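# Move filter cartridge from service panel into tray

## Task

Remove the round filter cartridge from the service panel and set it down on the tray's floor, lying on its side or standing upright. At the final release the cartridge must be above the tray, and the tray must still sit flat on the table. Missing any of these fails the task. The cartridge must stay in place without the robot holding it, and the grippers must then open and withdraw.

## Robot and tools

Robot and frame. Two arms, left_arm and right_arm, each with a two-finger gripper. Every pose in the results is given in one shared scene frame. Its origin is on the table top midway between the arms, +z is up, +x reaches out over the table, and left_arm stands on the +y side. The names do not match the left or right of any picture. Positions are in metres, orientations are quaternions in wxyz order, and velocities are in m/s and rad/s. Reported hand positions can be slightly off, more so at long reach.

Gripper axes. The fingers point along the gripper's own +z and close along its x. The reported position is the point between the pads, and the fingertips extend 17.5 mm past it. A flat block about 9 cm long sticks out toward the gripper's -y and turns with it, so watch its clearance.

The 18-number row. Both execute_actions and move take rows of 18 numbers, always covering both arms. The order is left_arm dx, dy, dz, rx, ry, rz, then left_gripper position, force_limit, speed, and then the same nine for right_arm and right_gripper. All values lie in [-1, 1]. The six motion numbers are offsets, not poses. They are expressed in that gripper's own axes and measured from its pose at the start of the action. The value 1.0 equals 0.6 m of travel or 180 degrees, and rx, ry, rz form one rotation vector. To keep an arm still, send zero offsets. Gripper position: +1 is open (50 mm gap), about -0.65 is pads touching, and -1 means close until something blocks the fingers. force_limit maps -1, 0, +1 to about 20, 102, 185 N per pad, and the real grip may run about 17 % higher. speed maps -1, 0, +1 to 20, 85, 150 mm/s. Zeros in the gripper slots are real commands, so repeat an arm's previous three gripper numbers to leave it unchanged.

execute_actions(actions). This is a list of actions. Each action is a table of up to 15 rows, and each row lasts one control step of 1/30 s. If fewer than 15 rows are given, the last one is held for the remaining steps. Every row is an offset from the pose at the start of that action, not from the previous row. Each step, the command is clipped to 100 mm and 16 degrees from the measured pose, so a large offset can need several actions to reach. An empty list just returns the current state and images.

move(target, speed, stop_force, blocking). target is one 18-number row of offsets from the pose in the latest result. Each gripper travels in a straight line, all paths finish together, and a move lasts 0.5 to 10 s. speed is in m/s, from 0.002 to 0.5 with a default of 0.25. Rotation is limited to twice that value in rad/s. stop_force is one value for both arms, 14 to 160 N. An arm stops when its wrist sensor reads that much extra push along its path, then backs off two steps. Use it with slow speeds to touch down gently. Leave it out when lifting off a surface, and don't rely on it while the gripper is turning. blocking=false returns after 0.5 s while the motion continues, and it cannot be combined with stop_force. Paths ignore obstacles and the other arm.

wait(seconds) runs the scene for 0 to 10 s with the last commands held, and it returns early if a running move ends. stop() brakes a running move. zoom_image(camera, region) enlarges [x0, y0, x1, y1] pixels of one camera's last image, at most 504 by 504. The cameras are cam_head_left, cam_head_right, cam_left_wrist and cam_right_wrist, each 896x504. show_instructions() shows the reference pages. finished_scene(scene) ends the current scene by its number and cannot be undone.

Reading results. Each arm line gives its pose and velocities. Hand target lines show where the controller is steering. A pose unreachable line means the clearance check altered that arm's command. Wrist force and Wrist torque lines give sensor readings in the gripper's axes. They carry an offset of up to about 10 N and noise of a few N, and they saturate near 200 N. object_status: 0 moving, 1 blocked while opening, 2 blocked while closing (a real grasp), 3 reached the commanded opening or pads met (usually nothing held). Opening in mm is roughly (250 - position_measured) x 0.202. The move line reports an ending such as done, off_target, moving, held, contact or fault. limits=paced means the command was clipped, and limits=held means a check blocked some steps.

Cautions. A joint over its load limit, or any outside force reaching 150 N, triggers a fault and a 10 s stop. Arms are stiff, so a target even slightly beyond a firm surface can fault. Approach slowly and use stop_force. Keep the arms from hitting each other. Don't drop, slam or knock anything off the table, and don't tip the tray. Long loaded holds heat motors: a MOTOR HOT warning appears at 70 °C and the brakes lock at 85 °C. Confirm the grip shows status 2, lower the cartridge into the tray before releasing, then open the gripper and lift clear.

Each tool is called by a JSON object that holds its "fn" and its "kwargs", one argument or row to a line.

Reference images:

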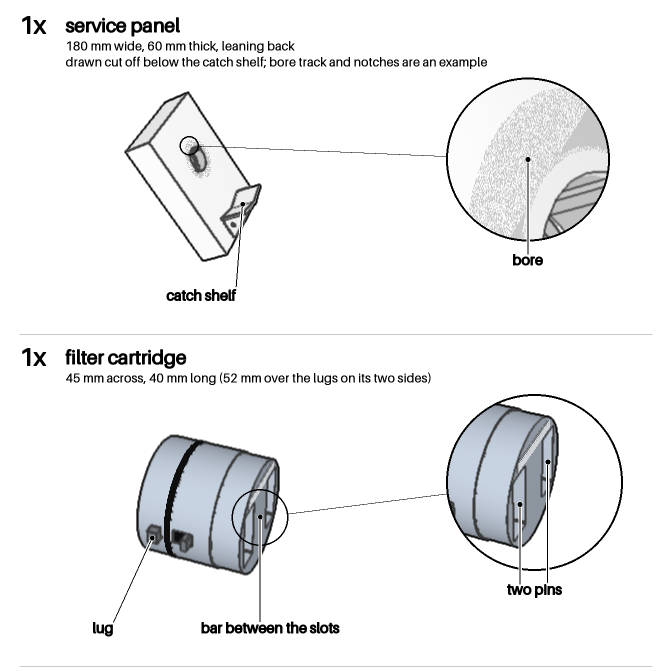

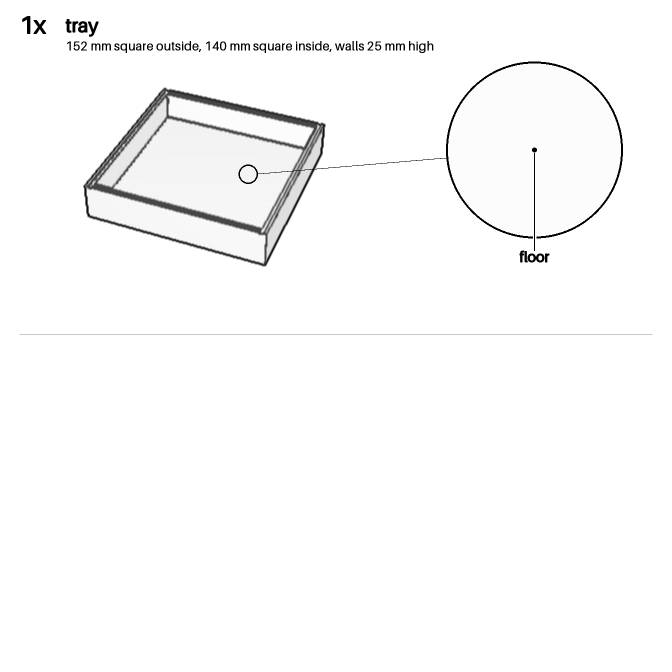

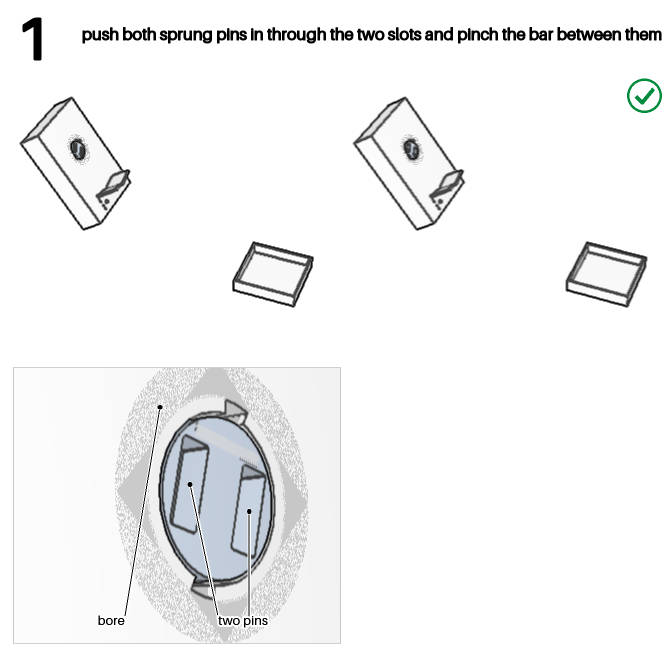

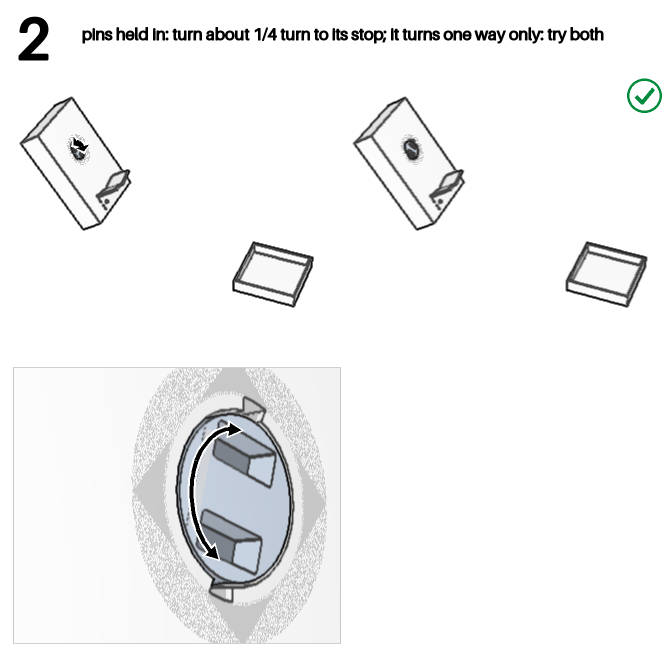

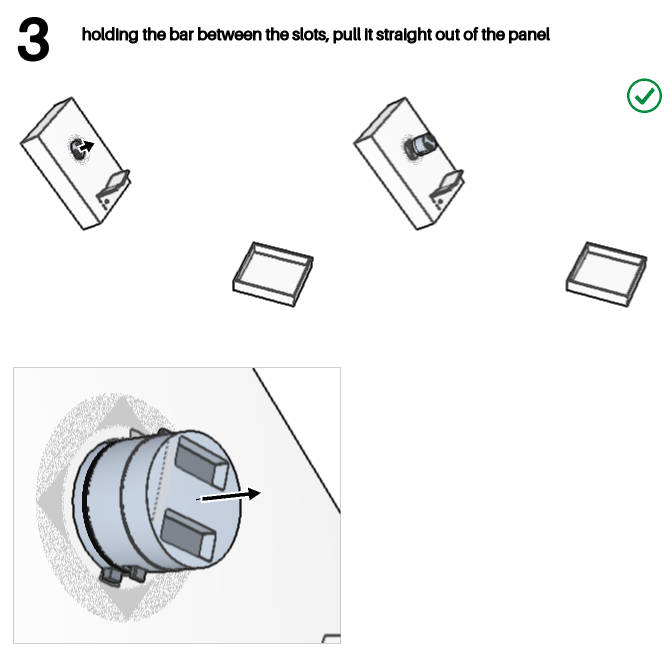

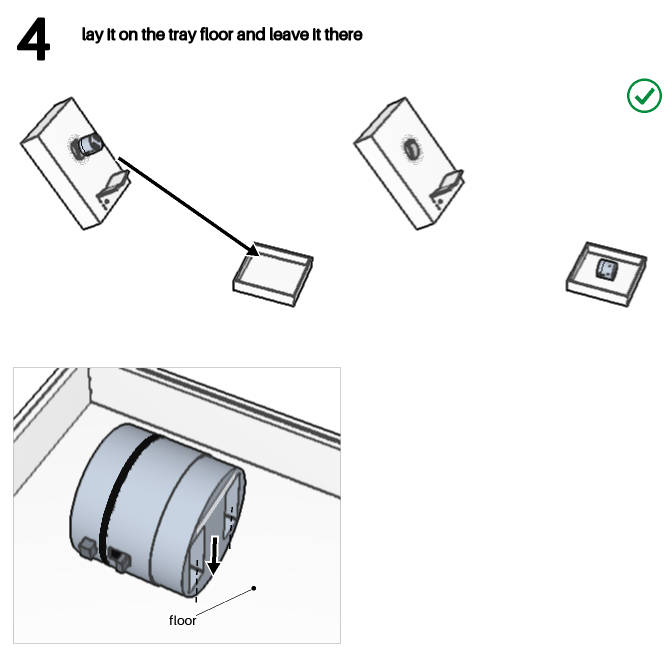

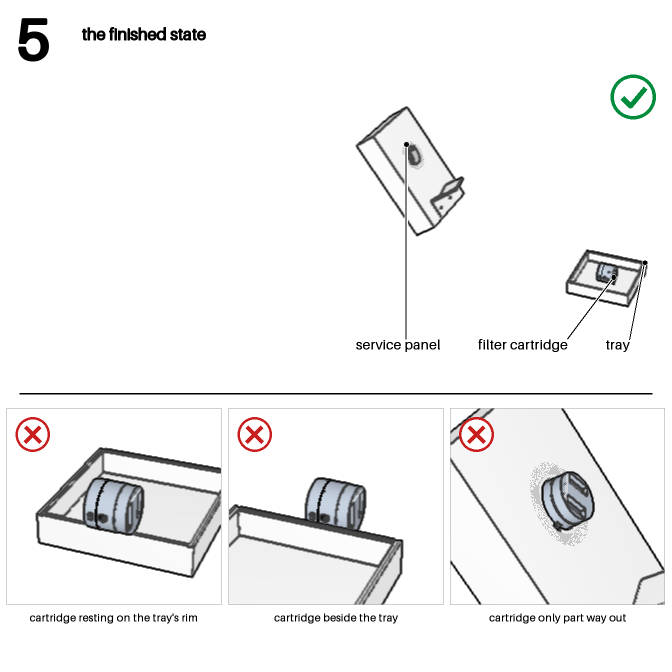

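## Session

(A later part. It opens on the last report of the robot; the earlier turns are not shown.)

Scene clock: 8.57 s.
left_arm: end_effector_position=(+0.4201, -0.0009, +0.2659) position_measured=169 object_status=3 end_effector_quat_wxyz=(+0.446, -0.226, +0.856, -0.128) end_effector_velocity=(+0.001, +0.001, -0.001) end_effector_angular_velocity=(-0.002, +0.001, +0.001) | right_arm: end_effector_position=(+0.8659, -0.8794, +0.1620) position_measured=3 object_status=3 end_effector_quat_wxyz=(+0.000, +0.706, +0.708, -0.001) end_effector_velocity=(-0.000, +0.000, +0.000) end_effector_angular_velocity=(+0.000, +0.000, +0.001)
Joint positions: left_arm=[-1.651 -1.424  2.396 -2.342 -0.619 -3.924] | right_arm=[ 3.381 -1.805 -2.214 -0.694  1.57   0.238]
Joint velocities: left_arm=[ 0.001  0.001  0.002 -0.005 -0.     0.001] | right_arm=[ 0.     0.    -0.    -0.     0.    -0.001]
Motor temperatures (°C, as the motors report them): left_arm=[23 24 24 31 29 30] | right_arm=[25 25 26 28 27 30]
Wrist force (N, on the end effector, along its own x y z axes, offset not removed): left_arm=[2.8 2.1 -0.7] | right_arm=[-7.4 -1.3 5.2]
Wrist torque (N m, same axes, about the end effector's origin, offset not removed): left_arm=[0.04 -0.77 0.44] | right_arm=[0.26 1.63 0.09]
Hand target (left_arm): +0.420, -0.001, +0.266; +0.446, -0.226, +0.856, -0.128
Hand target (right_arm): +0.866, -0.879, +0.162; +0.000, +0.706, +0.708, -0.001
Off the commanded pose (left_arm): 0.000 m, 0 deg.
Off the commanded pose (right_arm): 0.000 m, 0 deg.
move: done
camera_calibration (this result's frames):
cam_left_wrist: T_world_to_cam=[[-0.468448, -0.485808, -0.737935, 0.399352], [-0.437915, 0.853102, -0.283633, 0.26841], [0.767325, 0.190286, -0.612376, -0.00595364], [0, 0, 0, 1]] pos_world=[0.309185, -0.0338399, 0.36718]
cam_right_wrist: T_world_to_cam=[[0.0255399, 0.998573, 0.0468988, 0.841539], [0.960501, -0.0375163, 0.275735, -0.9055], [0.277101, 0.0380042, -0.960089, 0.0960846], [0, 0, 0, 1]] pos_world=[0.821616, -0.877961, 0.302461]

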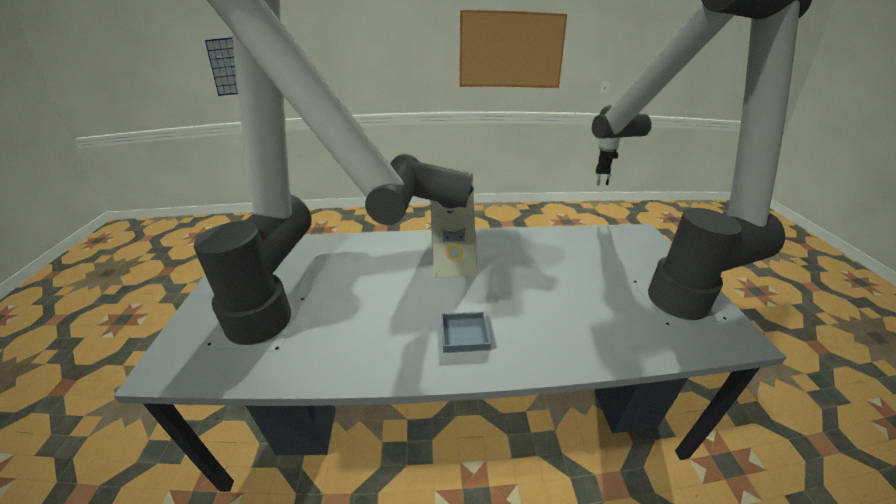

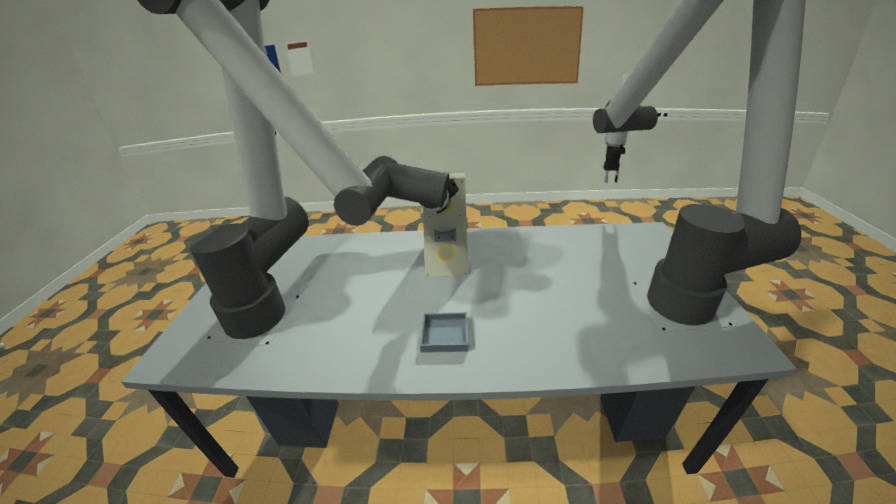

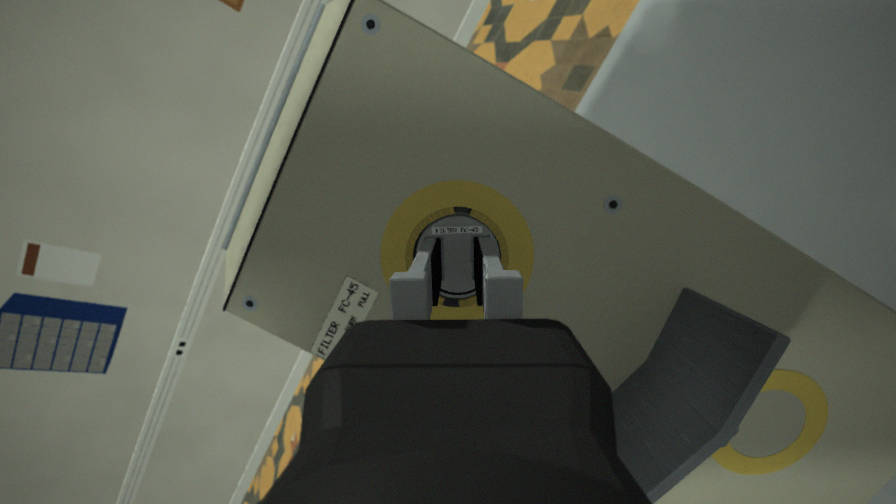

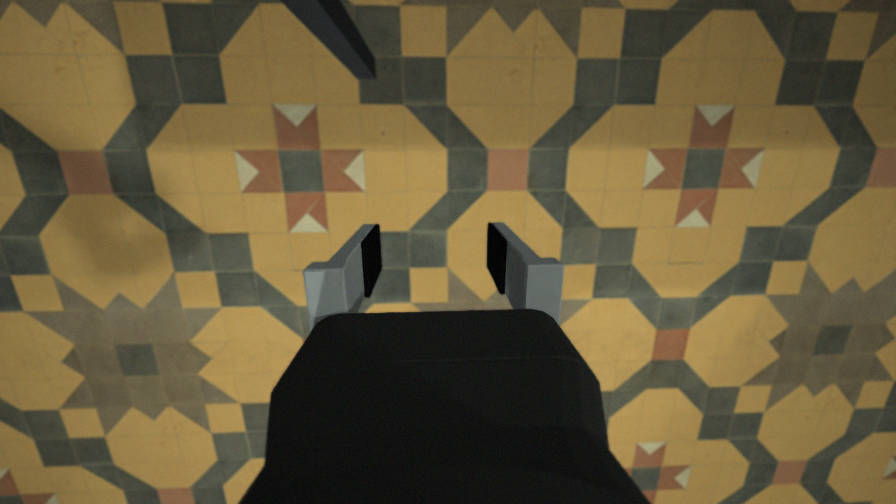

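{"fn": "move", "kwargs": {
  "target": [0,0.002,0.005,0,0,0,-0.135,0,0,0,0,0,0,0,0,1,0,0],
  "speed": 0.01
}}

{"fn": "move", "kwargs": {
  "target": [0,0,0.035,0,0,0,-0.135,0,0,0,0,0,0,0,0,1,0,0],
  "speed": 0.004,
  "stop_force": 30
}}

{"fn": "zoom_image", "kwargs": {
  "camera": "cam_left_wrist",
  "region": [380, 180, 540, 330]
}}

Scene clock: 10.40 s.
left_arm: end_effector_position=(+0.4222, +0.0001, +0.2637) position_measured=173 object_status=3 end_effector_quat_wxyz=(+0.446, -0.226, +0.856, -0.128) end_effector_velocity=(+0.001, +0.000, -0.000) end_effector_angular_velocity=(+0.000, -0.001, -0.000) | right_arm: end_effector_position=(+0.8659, -0.8794, +0.1620) position_measured=3 object_status=3 end_effector_quat_wxyz=(+0.000, +0.706, +0.708, -0.001) end_effector_velocity=(-0.000, -0.000, -0.000) end_effector_angular_velocity=(-0.001, +0.001, -0.000)
Joint positions: left_arm=[-1.648 -1.421  2.398 -2.352 -0.618 -3.919] | right_arm=[ 3.381 -1.805 -2.214 -0.694  1.57   0.238]
Joint velocities: left_arm=[ 0.001  0.001  0.001 -0.003  0.001  0.002] | right_arm=[-0.    -0.    -0.    -0.    -0.001  0.   ]
Motor temperatures (°C, as the motors report them): left_arm=[23 24 24 31 29 30] | right_arm=[25 25 26 28 27 30]
Wrist force (N, on the end effector, along its own x y z axes, offset not removed): left_arm=[1.7 2.6 -1.6] | right_arm=[-5.5 -0.1 3.0]
Wrist torque (N m, same axes, about the end effector's origin, offset not removed): left_arm=[0.06 -0.54 0.52] | right_arm=[0.45 1.28 0.10]
Hand target (left_arm): +0.422, +0.000, +0.264; +0.446, -0.226, +0.856, -0.128
Hand target (right_arm): +0.866, -0.879, +0.162; +0.000, +0.706, +0.708, -0.001
Off the commanded pose (left_arm): 0.000 m, 0 deg.
Off the commanded pose (right_arm): 0.000 m, 0 deg.
move: done
camera_calibration (this result's frames):
cam_left_wrist: T_world_to_cam=[[-0.46844, -0.485811, -0.737938, 0.399211], [-0.437919, 0.853099, -0.283636, 0.267896], [0.767328, 0.19029, -0.612371, -0.00907258], [0, 0, 0, 1]] pos_world=[0.311285, -0.0328746, 0.365022]
cam_right_wrist: T_world_to_cam=[[0.02554, 0.998573, 0.046899, 0.841539], [0.960501, -0.0375164, 0.275735, -0.9055], [0.277101, 0.0380043, -0.960089, 0.0960848], [0, 0, 0, 1]] pos_world=[0.821616, -0.87796, 0.302461]

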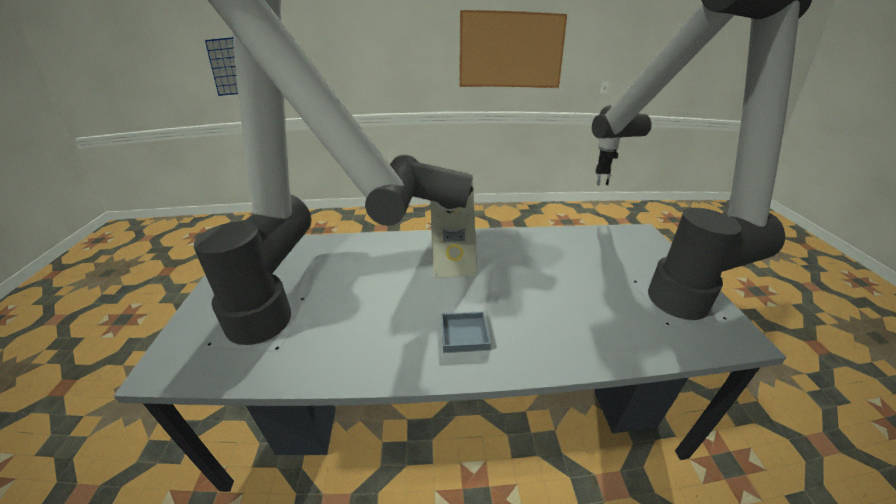

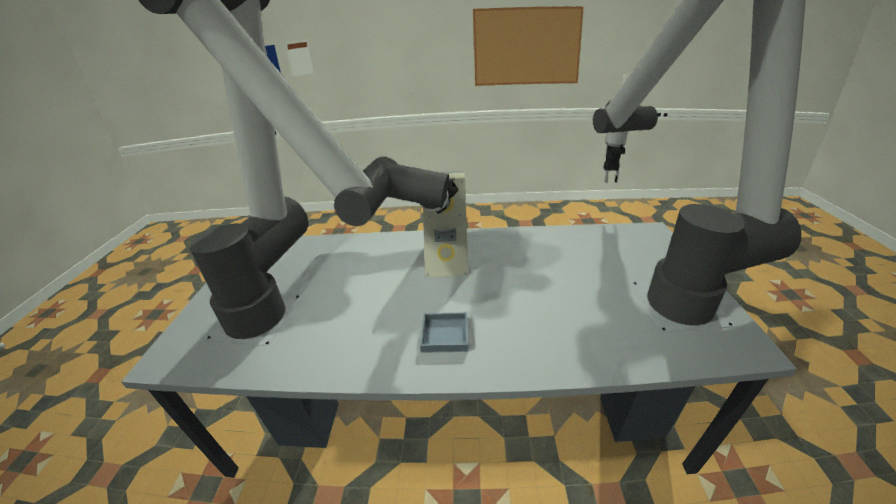

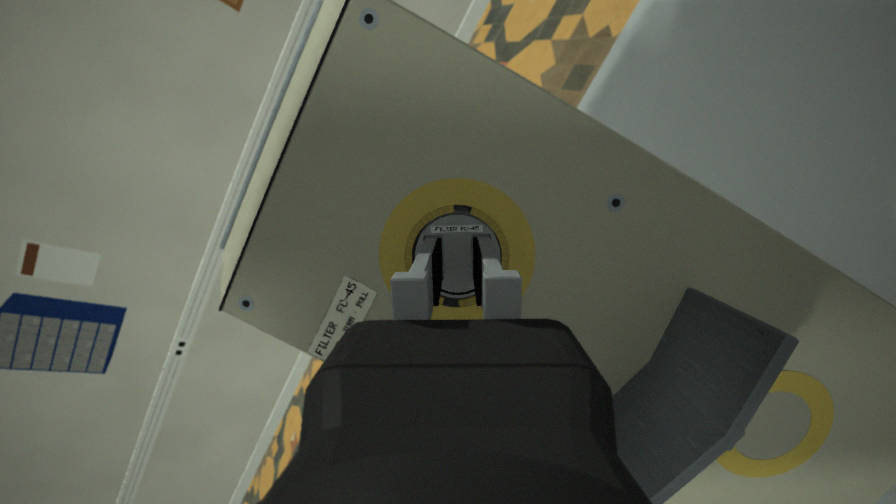

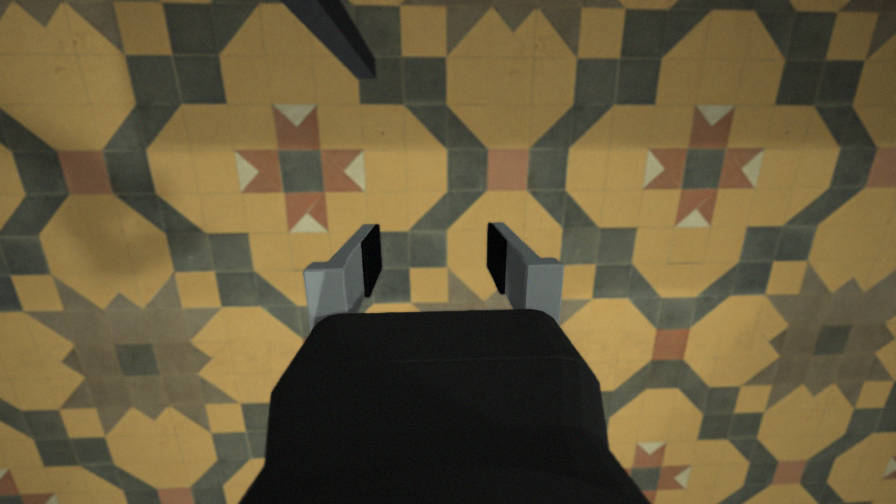

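Scene clock: 14.27 s.
left_arm: end_effector_position=(+0.4337, -0.0002, +0.2558) position_measured=173 object_status=3 end_effector_quat_wxyz=(+0.446, -0.226, +0.856, -0.128) end_effector_velocity=(+0.000, +0.001, +0.000) end_effector_angular_velocity=(-0.001, -0.001, +0.002) | right_arm: end_effector_position=(+0.8659, -0.8794, +0.1620) position_measured=3 object_status=3 end_effector_quat_wxyz=(+0.000, +0.706, +0.708, -0.001) end_effector_velocity=(-0.001, -0.000, -0.001) end_effector_angular_velocity=(-0.000, +0.001, -0.002)
Joint positions: left_arm=[-1.632 -1.403  2.404 -2.397 -0.615 -3.891] | right_arm=[ 3.381 -1.805 -2.214 -0.694  1.57   0.238]
Joint velocities: left_arm=[-0.    -0.001 -0.     0.004  0.001 -0.005] | right_arm=[ 0.    -0.    -0.001 -0.    -0.     0.002]
Motor temperatures (°C, as the motors report them): left_arm=[23 24 24 31 29 30] | right_arm=[25 25 26 28 27 30]
Wrist force (N, on the end effector, along its own x y z axes, offset not removed): left_arm=[-2.4 9.8 -74.8] | right_arm=[-5.1 -0.7 0.8]
Wrist torque (N m, same axes, about the end effector's origin, offset not removed): left_arm=[-0.78 -1.58 0.44] | right_arm=[0.22 1.17 0.08]
Hand target (left_arm): +0.434, -0.000, +0.256; +0.446, -0.226, +0.856, -0.128
Hand target (right_arm): +0.866, -0.879, +0.162; +0.000, +0.706, +0.708, -0.001
Off the commanded pose (left_arm): 0.007 m, 0 deg.
Off the commanded pose (right_arm): 0.000 m, 0 deg.
move: contact (left_arm)
camera_calibration (this result's frames):
cam_left_wrist: T_world_to_cam=[[-0.468475, -0.485686, -0.737998, 0.398663], [-0.437768, 0.853188, -0.283602, 0.270872], [0.767392, 0.190211, -0.612314, -0.022753], [0, 0, 0, 1]] pos_world=[0.322803, -0.0331516, 0.3571]
cam_right_wrist: T_world_to_cam=[[0.0255397, 0.998573, 0.046899, 0.841539], [0.960501, -0.0375162, 0.275735, -0.9055], [0.277101, 0.0380043, -0.960089, 0.0960847], [0, 0, 0, 1]] pos_world=[0.821616, -0.87796, 0.302461]

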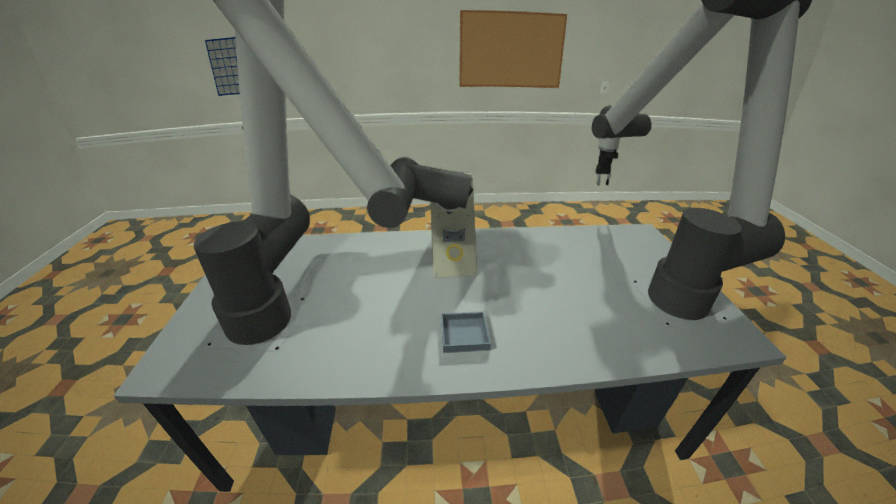

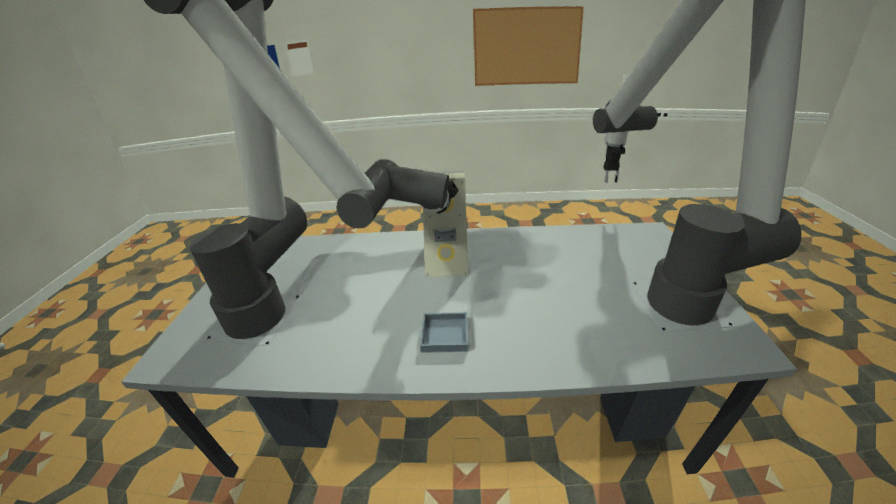

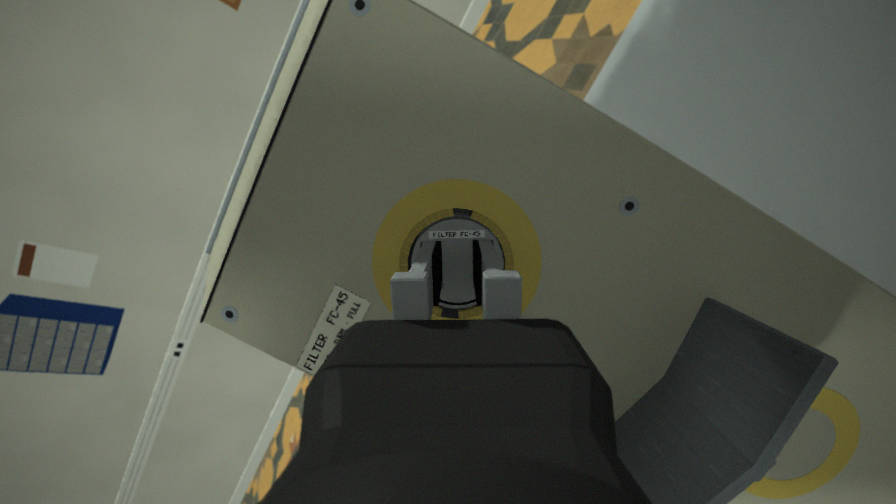

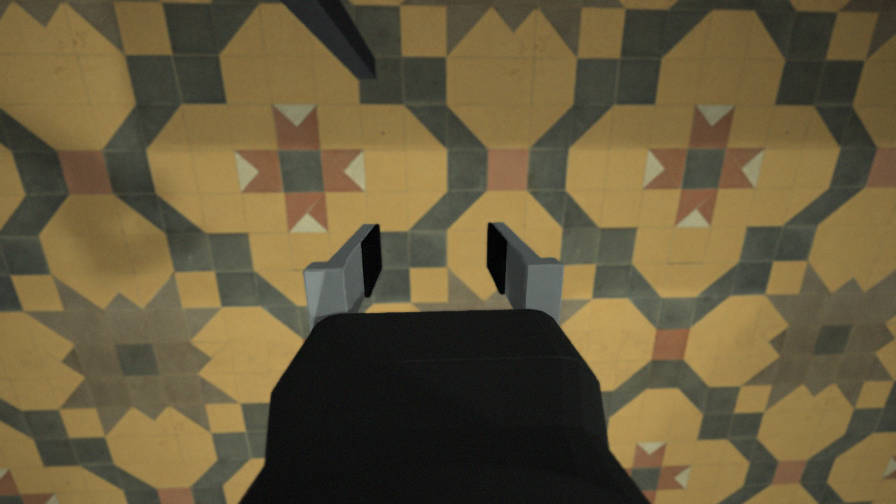

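Region (380, 180, 540, 330) of cam_left_wrist's 896x504 image, scaled by 3.150, with more detail than that image has; it fills the top 472 rows of this view, and the rest is white.

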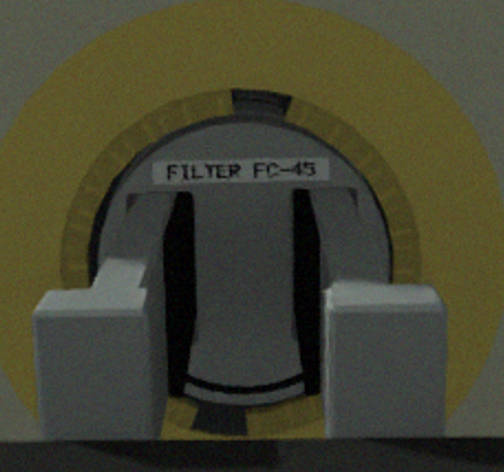

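{"fn": "move", "kwargs": {
  "target": [-0.0005,0.0008,-0.001,-0.004,-0.004,0,-0.135,0,0,0,0,0,0,0,0,1,0,0],
  "speed": 0.01
}}

{"fn": "move", "kwargs": {
  "target": [0,0,0,0,0,-0.035,-0.135,0,0,0,0,0,0,0,0,1,0,0],
  "speed": 0.04
}}

{"fn": "zoom_image", "kwargs": {
  "camera": "cam_left_wrist",
  "region": [380, 180, 540, 330]
}}

Scene clock: 15.70 s.
left_arm: end_effector_position=(+0.4333, +0.0004, +0.2561) position_measured=173 object_status=3 end_effector_quat_wxyz=(+0.450, -0.229, +0.854, -0.122) end_effector_velocity=(-0.000, +0.000, -0.000) end_effector_angular_velocity=(+0.001, -0.000, +0.003) | right_arm: end_effector_position=(+0.8659, -0.8794, +0.1620) position_measured=3 object_status=3 end_effector_quat_wxyz=(+0.000, +0.706, +0.708, -0.001) end_effector_velocity=(+0.000, +0.000, +0.001) end_effector_angular_velocity=(+0.000, -0.001, +0.001)
Joint positions: left_arm=[-1.633 -1.404  2.393 -2.354 -0.615 -3.918] | right_arm=[ 3.381 -1.805 -2.214 -0.694  1.57   0.238]
Joint velocities: left_arm=[-0.     0.    -0.002  0.007 -0.001 -0.005] | right_arm=[ 0.     0.001  0.     0.     0.    -0.001]
Motor temperatures (°C, as the motors report them): left_arm=[23 24 24 31 29 30] | right_arm=[25 25 26 28 27 30]
Wrist force (N, on the end effector, along its own x y z axes, offset not removed): left_arm=[1.0 -2.2 -10.7] | right_arm=[-1.6 -1.3 0.5]
Wrist torque (N m, same axes, about the end effector's origin, offset not removed): left_arm=[-0.55 -0.34 0.54] | right_arm=[0.12 0.51 0.02]
Hand target (left_arm): +0.433, +0.000, +0.256; +0.450, -0.229, +0.854, -0.122
Hand target (right_arm): +0.866, -0.879, +0.162; +0.000, +0.706, +0.708, -0.001
Off the commanded pose (left_arm): 0.000 m, 0 deg.
Off the commanded pose (right_arm): 0.000 m, 0 deg.
move: done
camera_calibration (this result's frames):
cam_left_wrist: T_world_to_cam=[[-0.45829, -0.485107, -0.744743, 0.396312], [-0.448466, 0.849642, -0.277465, 0.273334], [0.767365, 0.206832, -0.606936, -0.0236928], [0, 0, 0, 1]] pos_world=[0.322388, -0.0350823, 0.356611]
cam_right_wrist: T_world_to_cam=[[0.0255399, 0.998573, 0.046899, 0.841539], [0.960501, -0.0375163, 0.275735, -0.9055], [0.277101, 0.0380043, -0.960089, 0.0960848], [0, 0, 0, 1]] pos_world=[0.821616, -0.87796, 0.302461]

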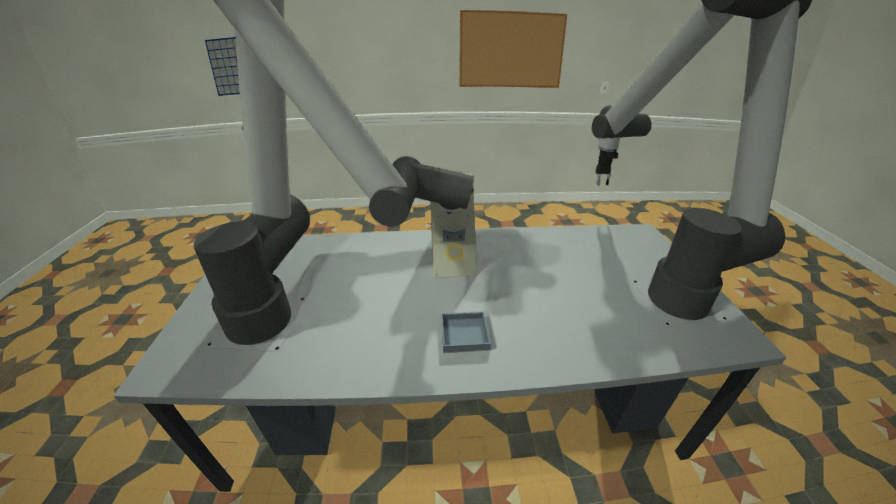

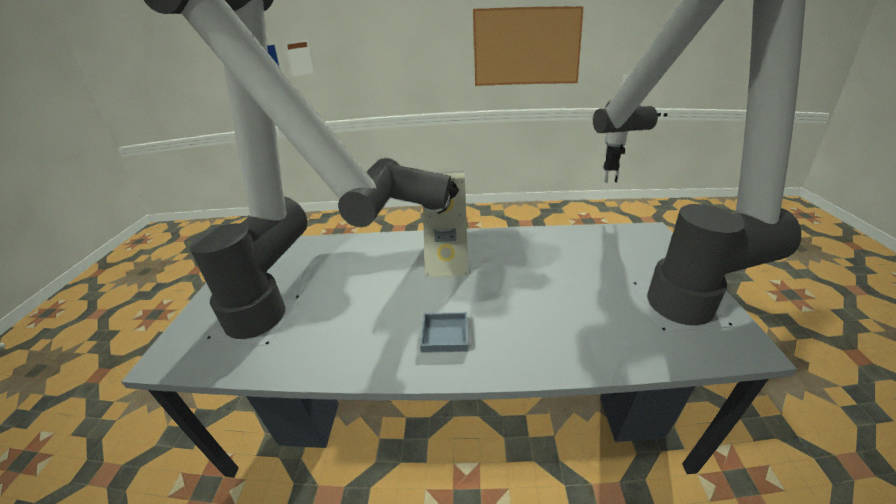

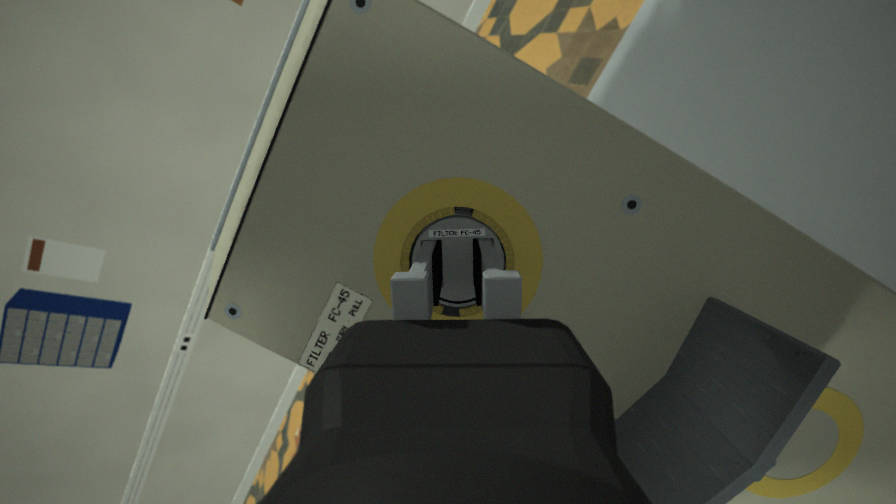

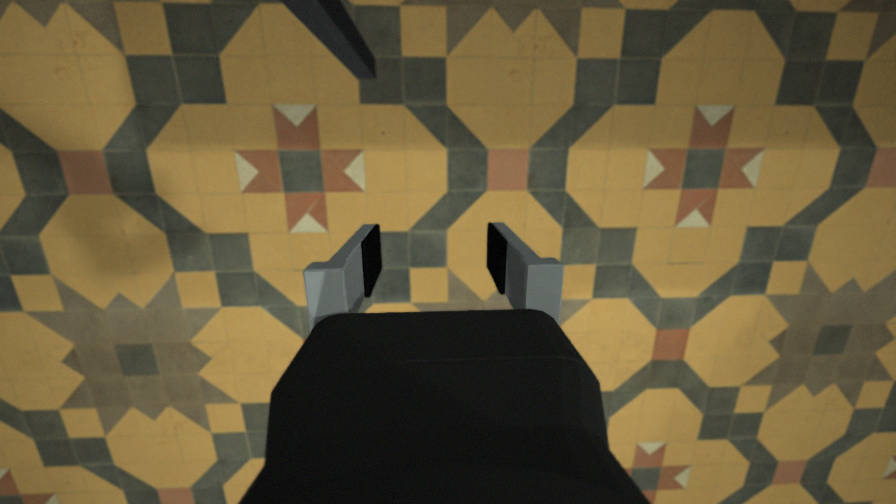

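Scene clock: 17.30 s.
left_arm: end_effector_position=(+0.4333, +0.0003, +0.2562) position_measured=173 object_status=3 end_effector_quat_wxyz=(+0.443, -0.276, +0.840, -0.146) end_effector_velocity=(-0.000, +0.000, +0.000) end_effector_angular_velocity=(-0.007, +0.000, +0.005) | right_arm: end_effector_position=(+0.8659, -0.8794, +0.1620) position_measured=3 object_status=3 end_effector_quat_wxyz=(+0.000, +0.706, +0.708, -0.001) end_effector_velocity=(+0.000, -0.000, -0.000) end_effector_angular_velocity=(-0.000, +0.000, +0.002)
Joint positions: left_arm=[-1.635 -1.4    2.392 -2.355 -0.615 -4.03 ] | right_arm=[ 3.381 -1.805 -2.214 -0.694  1.57   0.238]
Joint velocities: left_arm=[-0.    -0.    -0.     0.001 -0.    -0.009] | right_arm=[ 0.    -0.     0.    -0.    -0.    -0.002]
Motor temperatures (°C, as the motors report them): left_arm=[23 24 24 31 29 30] | right_arm=[25 25 26 28 27 30]
Wrist force (N, on the end effector, along its own x y z axes, offset not removed): left_arm=[11.0 -16.6 -0.7] | right_arm=[-4.5 -1.1 3.4]
Wrist torque (N m, same axes, about the end effector's origin, offset not removed): left_arm=[0.22 0.15 2.22] | right_arm=[0.28 1.10 0.01]
Hand target (left_arm): +0.433, +0.000, +0.256; +0.443, -0.276, +0.840, -0.146
Hand target (right_arm): +0.866, -0.879, +0.162; +0.000, +0.706, +0.708, -0.001
Off the commanded pose (left_arm): 0.000 m, 0 deg.
Off the commanded pose (right_arm): 0.000 m, 0 deg.
move: done
camera_calibration (this result's frames):
cam_left_wrist: T_world_to_cam=[[-0.425645, -0.577506, -0.696644, 0.369879], [-0.499115, 0.791999, -0.351597, 0.314366], [0.754792, 0.19805, -0.625353, -0.0134815], [0, 0, 0, 1]] pos_world=[0.324518, -0.0327006, 0.359774]
cam_right_wrist: T_world_to_cam=[[0.0255398, 0.998573, 0.046899, 0.841539], [0.960501, -0.0375162, 0.275735, -0.9055], [0.277101, 0.0380044, -0.960089, 0.0960847], [0, 0, 0, 1]] pos_world=[0.821616, -0.87796, 0.302461]

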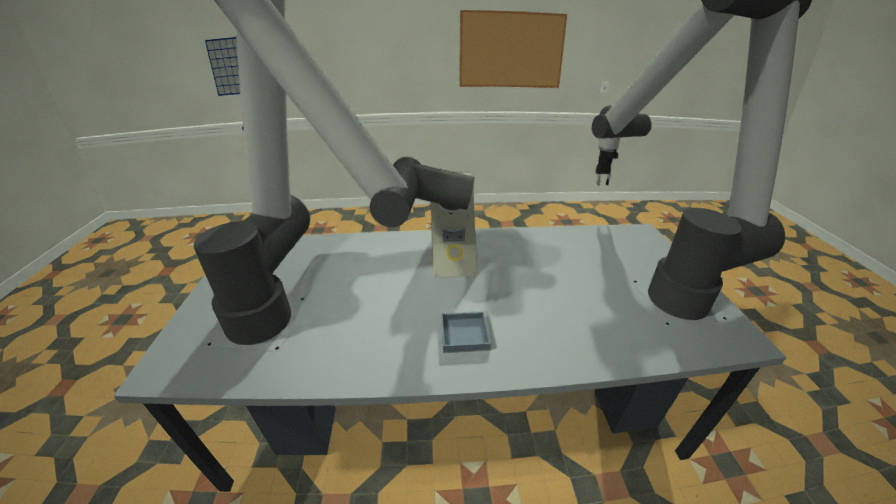

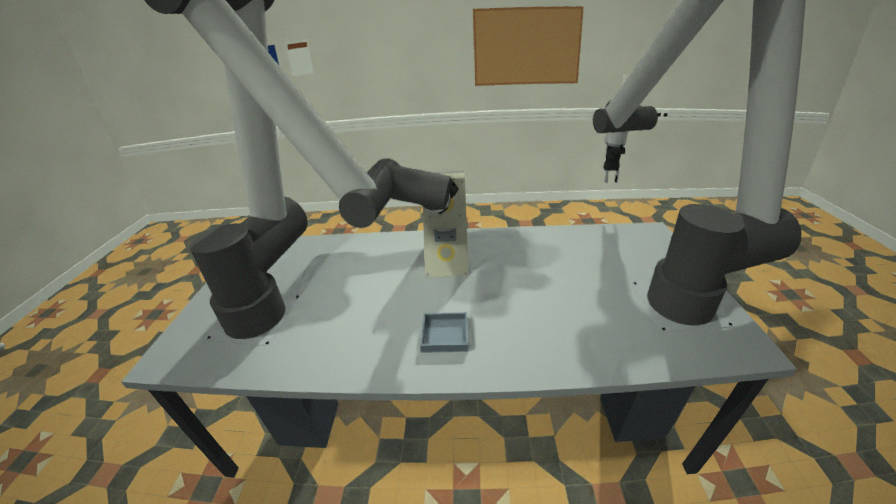

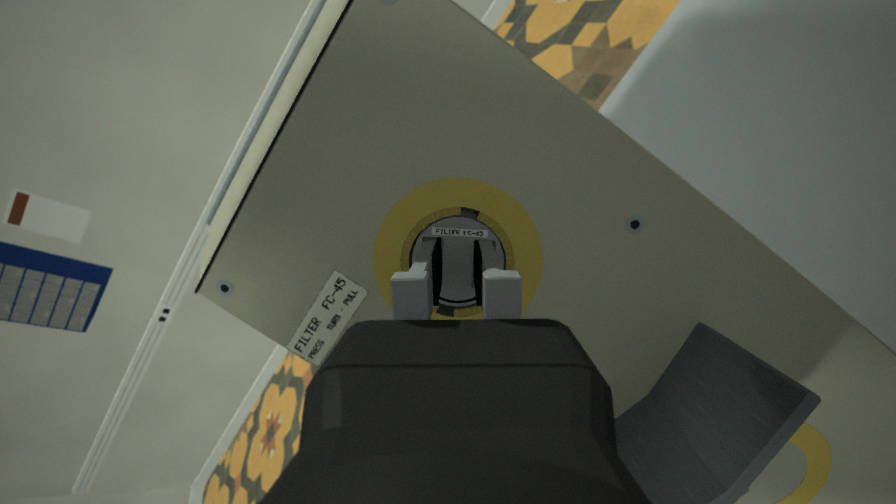

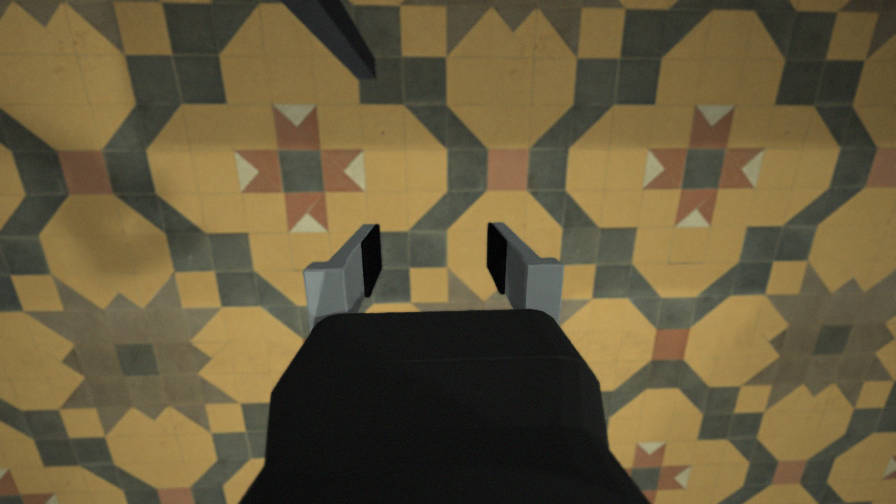

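Region (380, 180, 540, 330) of cam_left_wrist's 896x504 image, scaled by 3.150, with more detail than that image has; it fills the top 472 rows of this view, and the rest is white.

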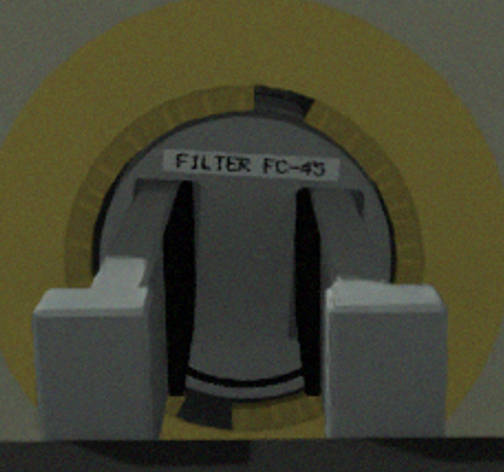

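Blocked; try the other way.

{"fn": "move", "kwargs": {
  "target": [0.0003,-0.0004,0,0,0,0.075,-0.135,0,0,0,0,0,0,0,0,1,0,0],
  "speed": 0.06
}}

Scene clock: 19.70 s.
left_arm: end_effector_position=(+0.4332, +0.0000, +0.2562) position_measured=173 object_status=3 end_effector_quat_wxyz=(+0.457, -0.175, +0.867, -0.093) end_effector_velocity=(-0.000, -0.000, +0.000) end_effector_angular_velocity=(+0.005, +0.001, -0.005) | right_arm: end_effector_position=(+0.8659, -0.8794, +0.1620) position_measured=3 object_status=3 end_effector_quat_wxyz=(+0.000, +0.706, +0.708, -0.001) end_effector_velocity=(-0.000, -0.000, -0.000) end_effector_angular_velocity=(-0.000, +0.000, -0.001)
Joint positions: left_arm=[-1.631 -1.407  2.393 -2.354 -0.614 -3.789] | right_arm=[ 3.381 -1.805 -2.214 -0.694  1.57   0.238]
Joint velocities: left_arm=[-0.    -0.001  0.    -0.002 -0.001  0.009] | right_arm=[ 0.    -0.    -0.     0.    -0.     0.001]
Motor temperatures (°C, as the motors report them): left_arm=[23 24 24 31 29 30] | right_arm=[25 25 26 28 27 30]
Wrist force (N, on the end effector, along its own x y z axes, offset not removed): left_arm=[2.8 0.7 -11.4] | right_arm=[-5.7 -1.1 3.8]
Wrist torque (N m, same axes, about the end effector's origin, offset not removed): left_arm=[-0.38 -0.48 0.50] | right_arm=[0.27 1.28 0.04]
Hand target (left_arm): +0.433, +0.000, +0.256; +0.457, -0.175, +0.867, -0.093
Hand target (right_arm): +0.866, -0.879, +0.162; +0.000, +0.706, +0.708, -0.001
Off the commanded pose (left_arm): 0.000 m, 0 deg.
Off the commanded pose (right_arm): 0.000 m, 0 deg.
move: done
camera_calibration (this result's frames):
cam_left_wrist: T_world_to_cam=[[-0.488596, -0.371828, -0.789315, 0.420711], [-0.386095, 0.903395, -0.18657, 0.223336], [0.782435, 0.213593, -0.584955, -0.0357459], [0, 0, 0, 1]] pos_world=[0.319756, -0.0376936, 0.352832]
cam_right_wrist: T_world_to_cam=[[0.0255398, 0.998573, 0.0468988, 0.841539], [0.960501, -0.0375162, 0.275735, -0.9055], [0.277101, 0.0380041, -0.960089, 0.0960846], [0, 0, 0, 1]] pos_world=[0.821616, -0.877961, 0.302461]

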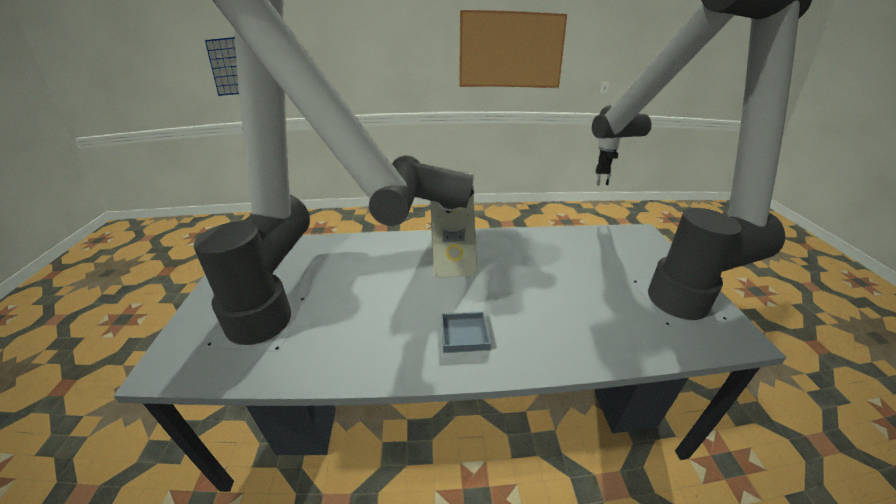

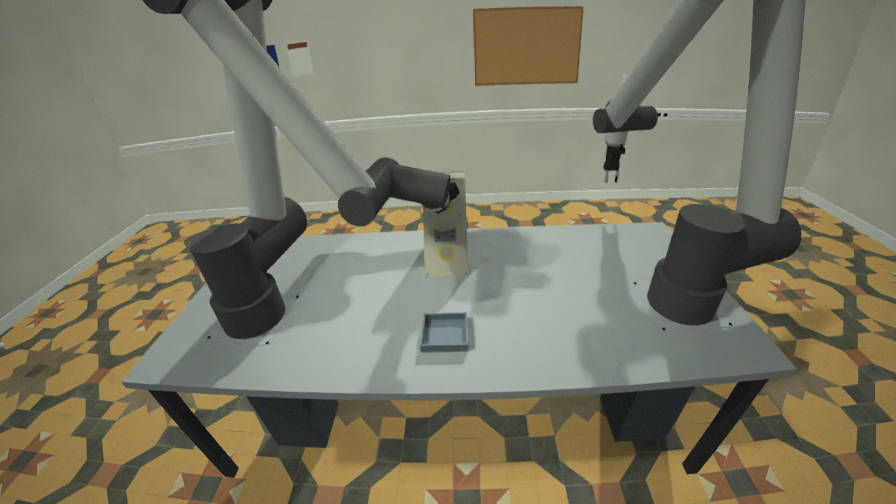

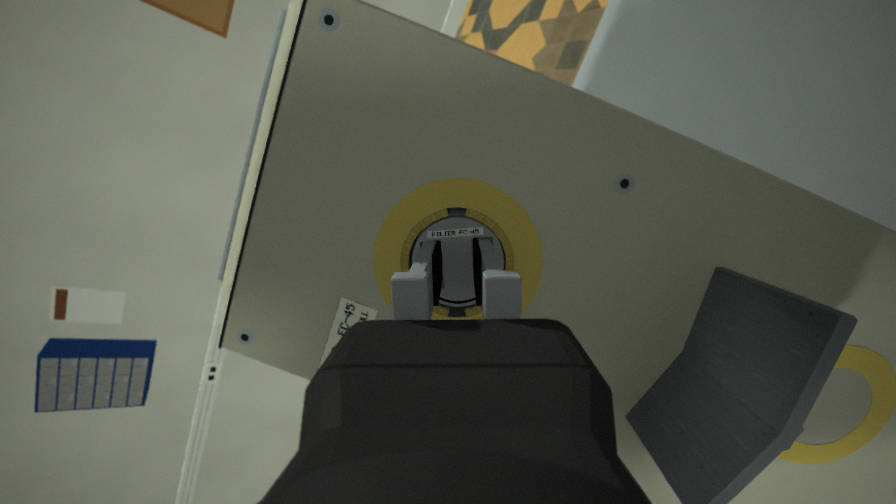

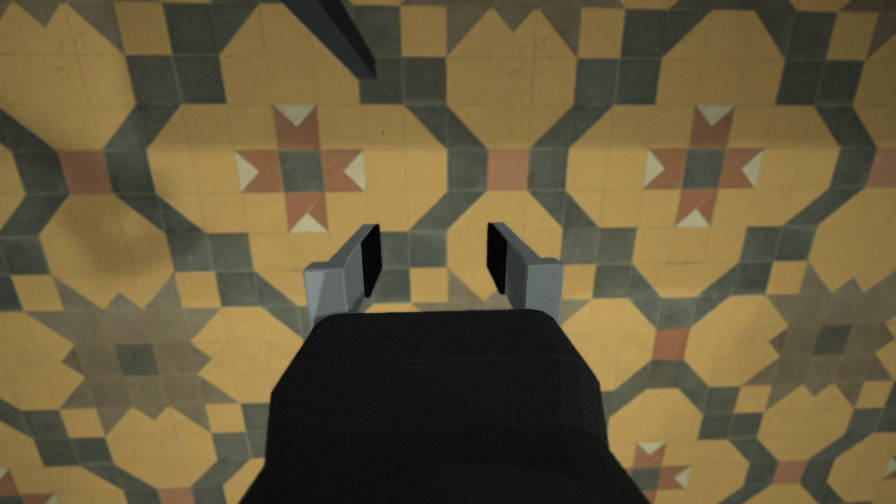

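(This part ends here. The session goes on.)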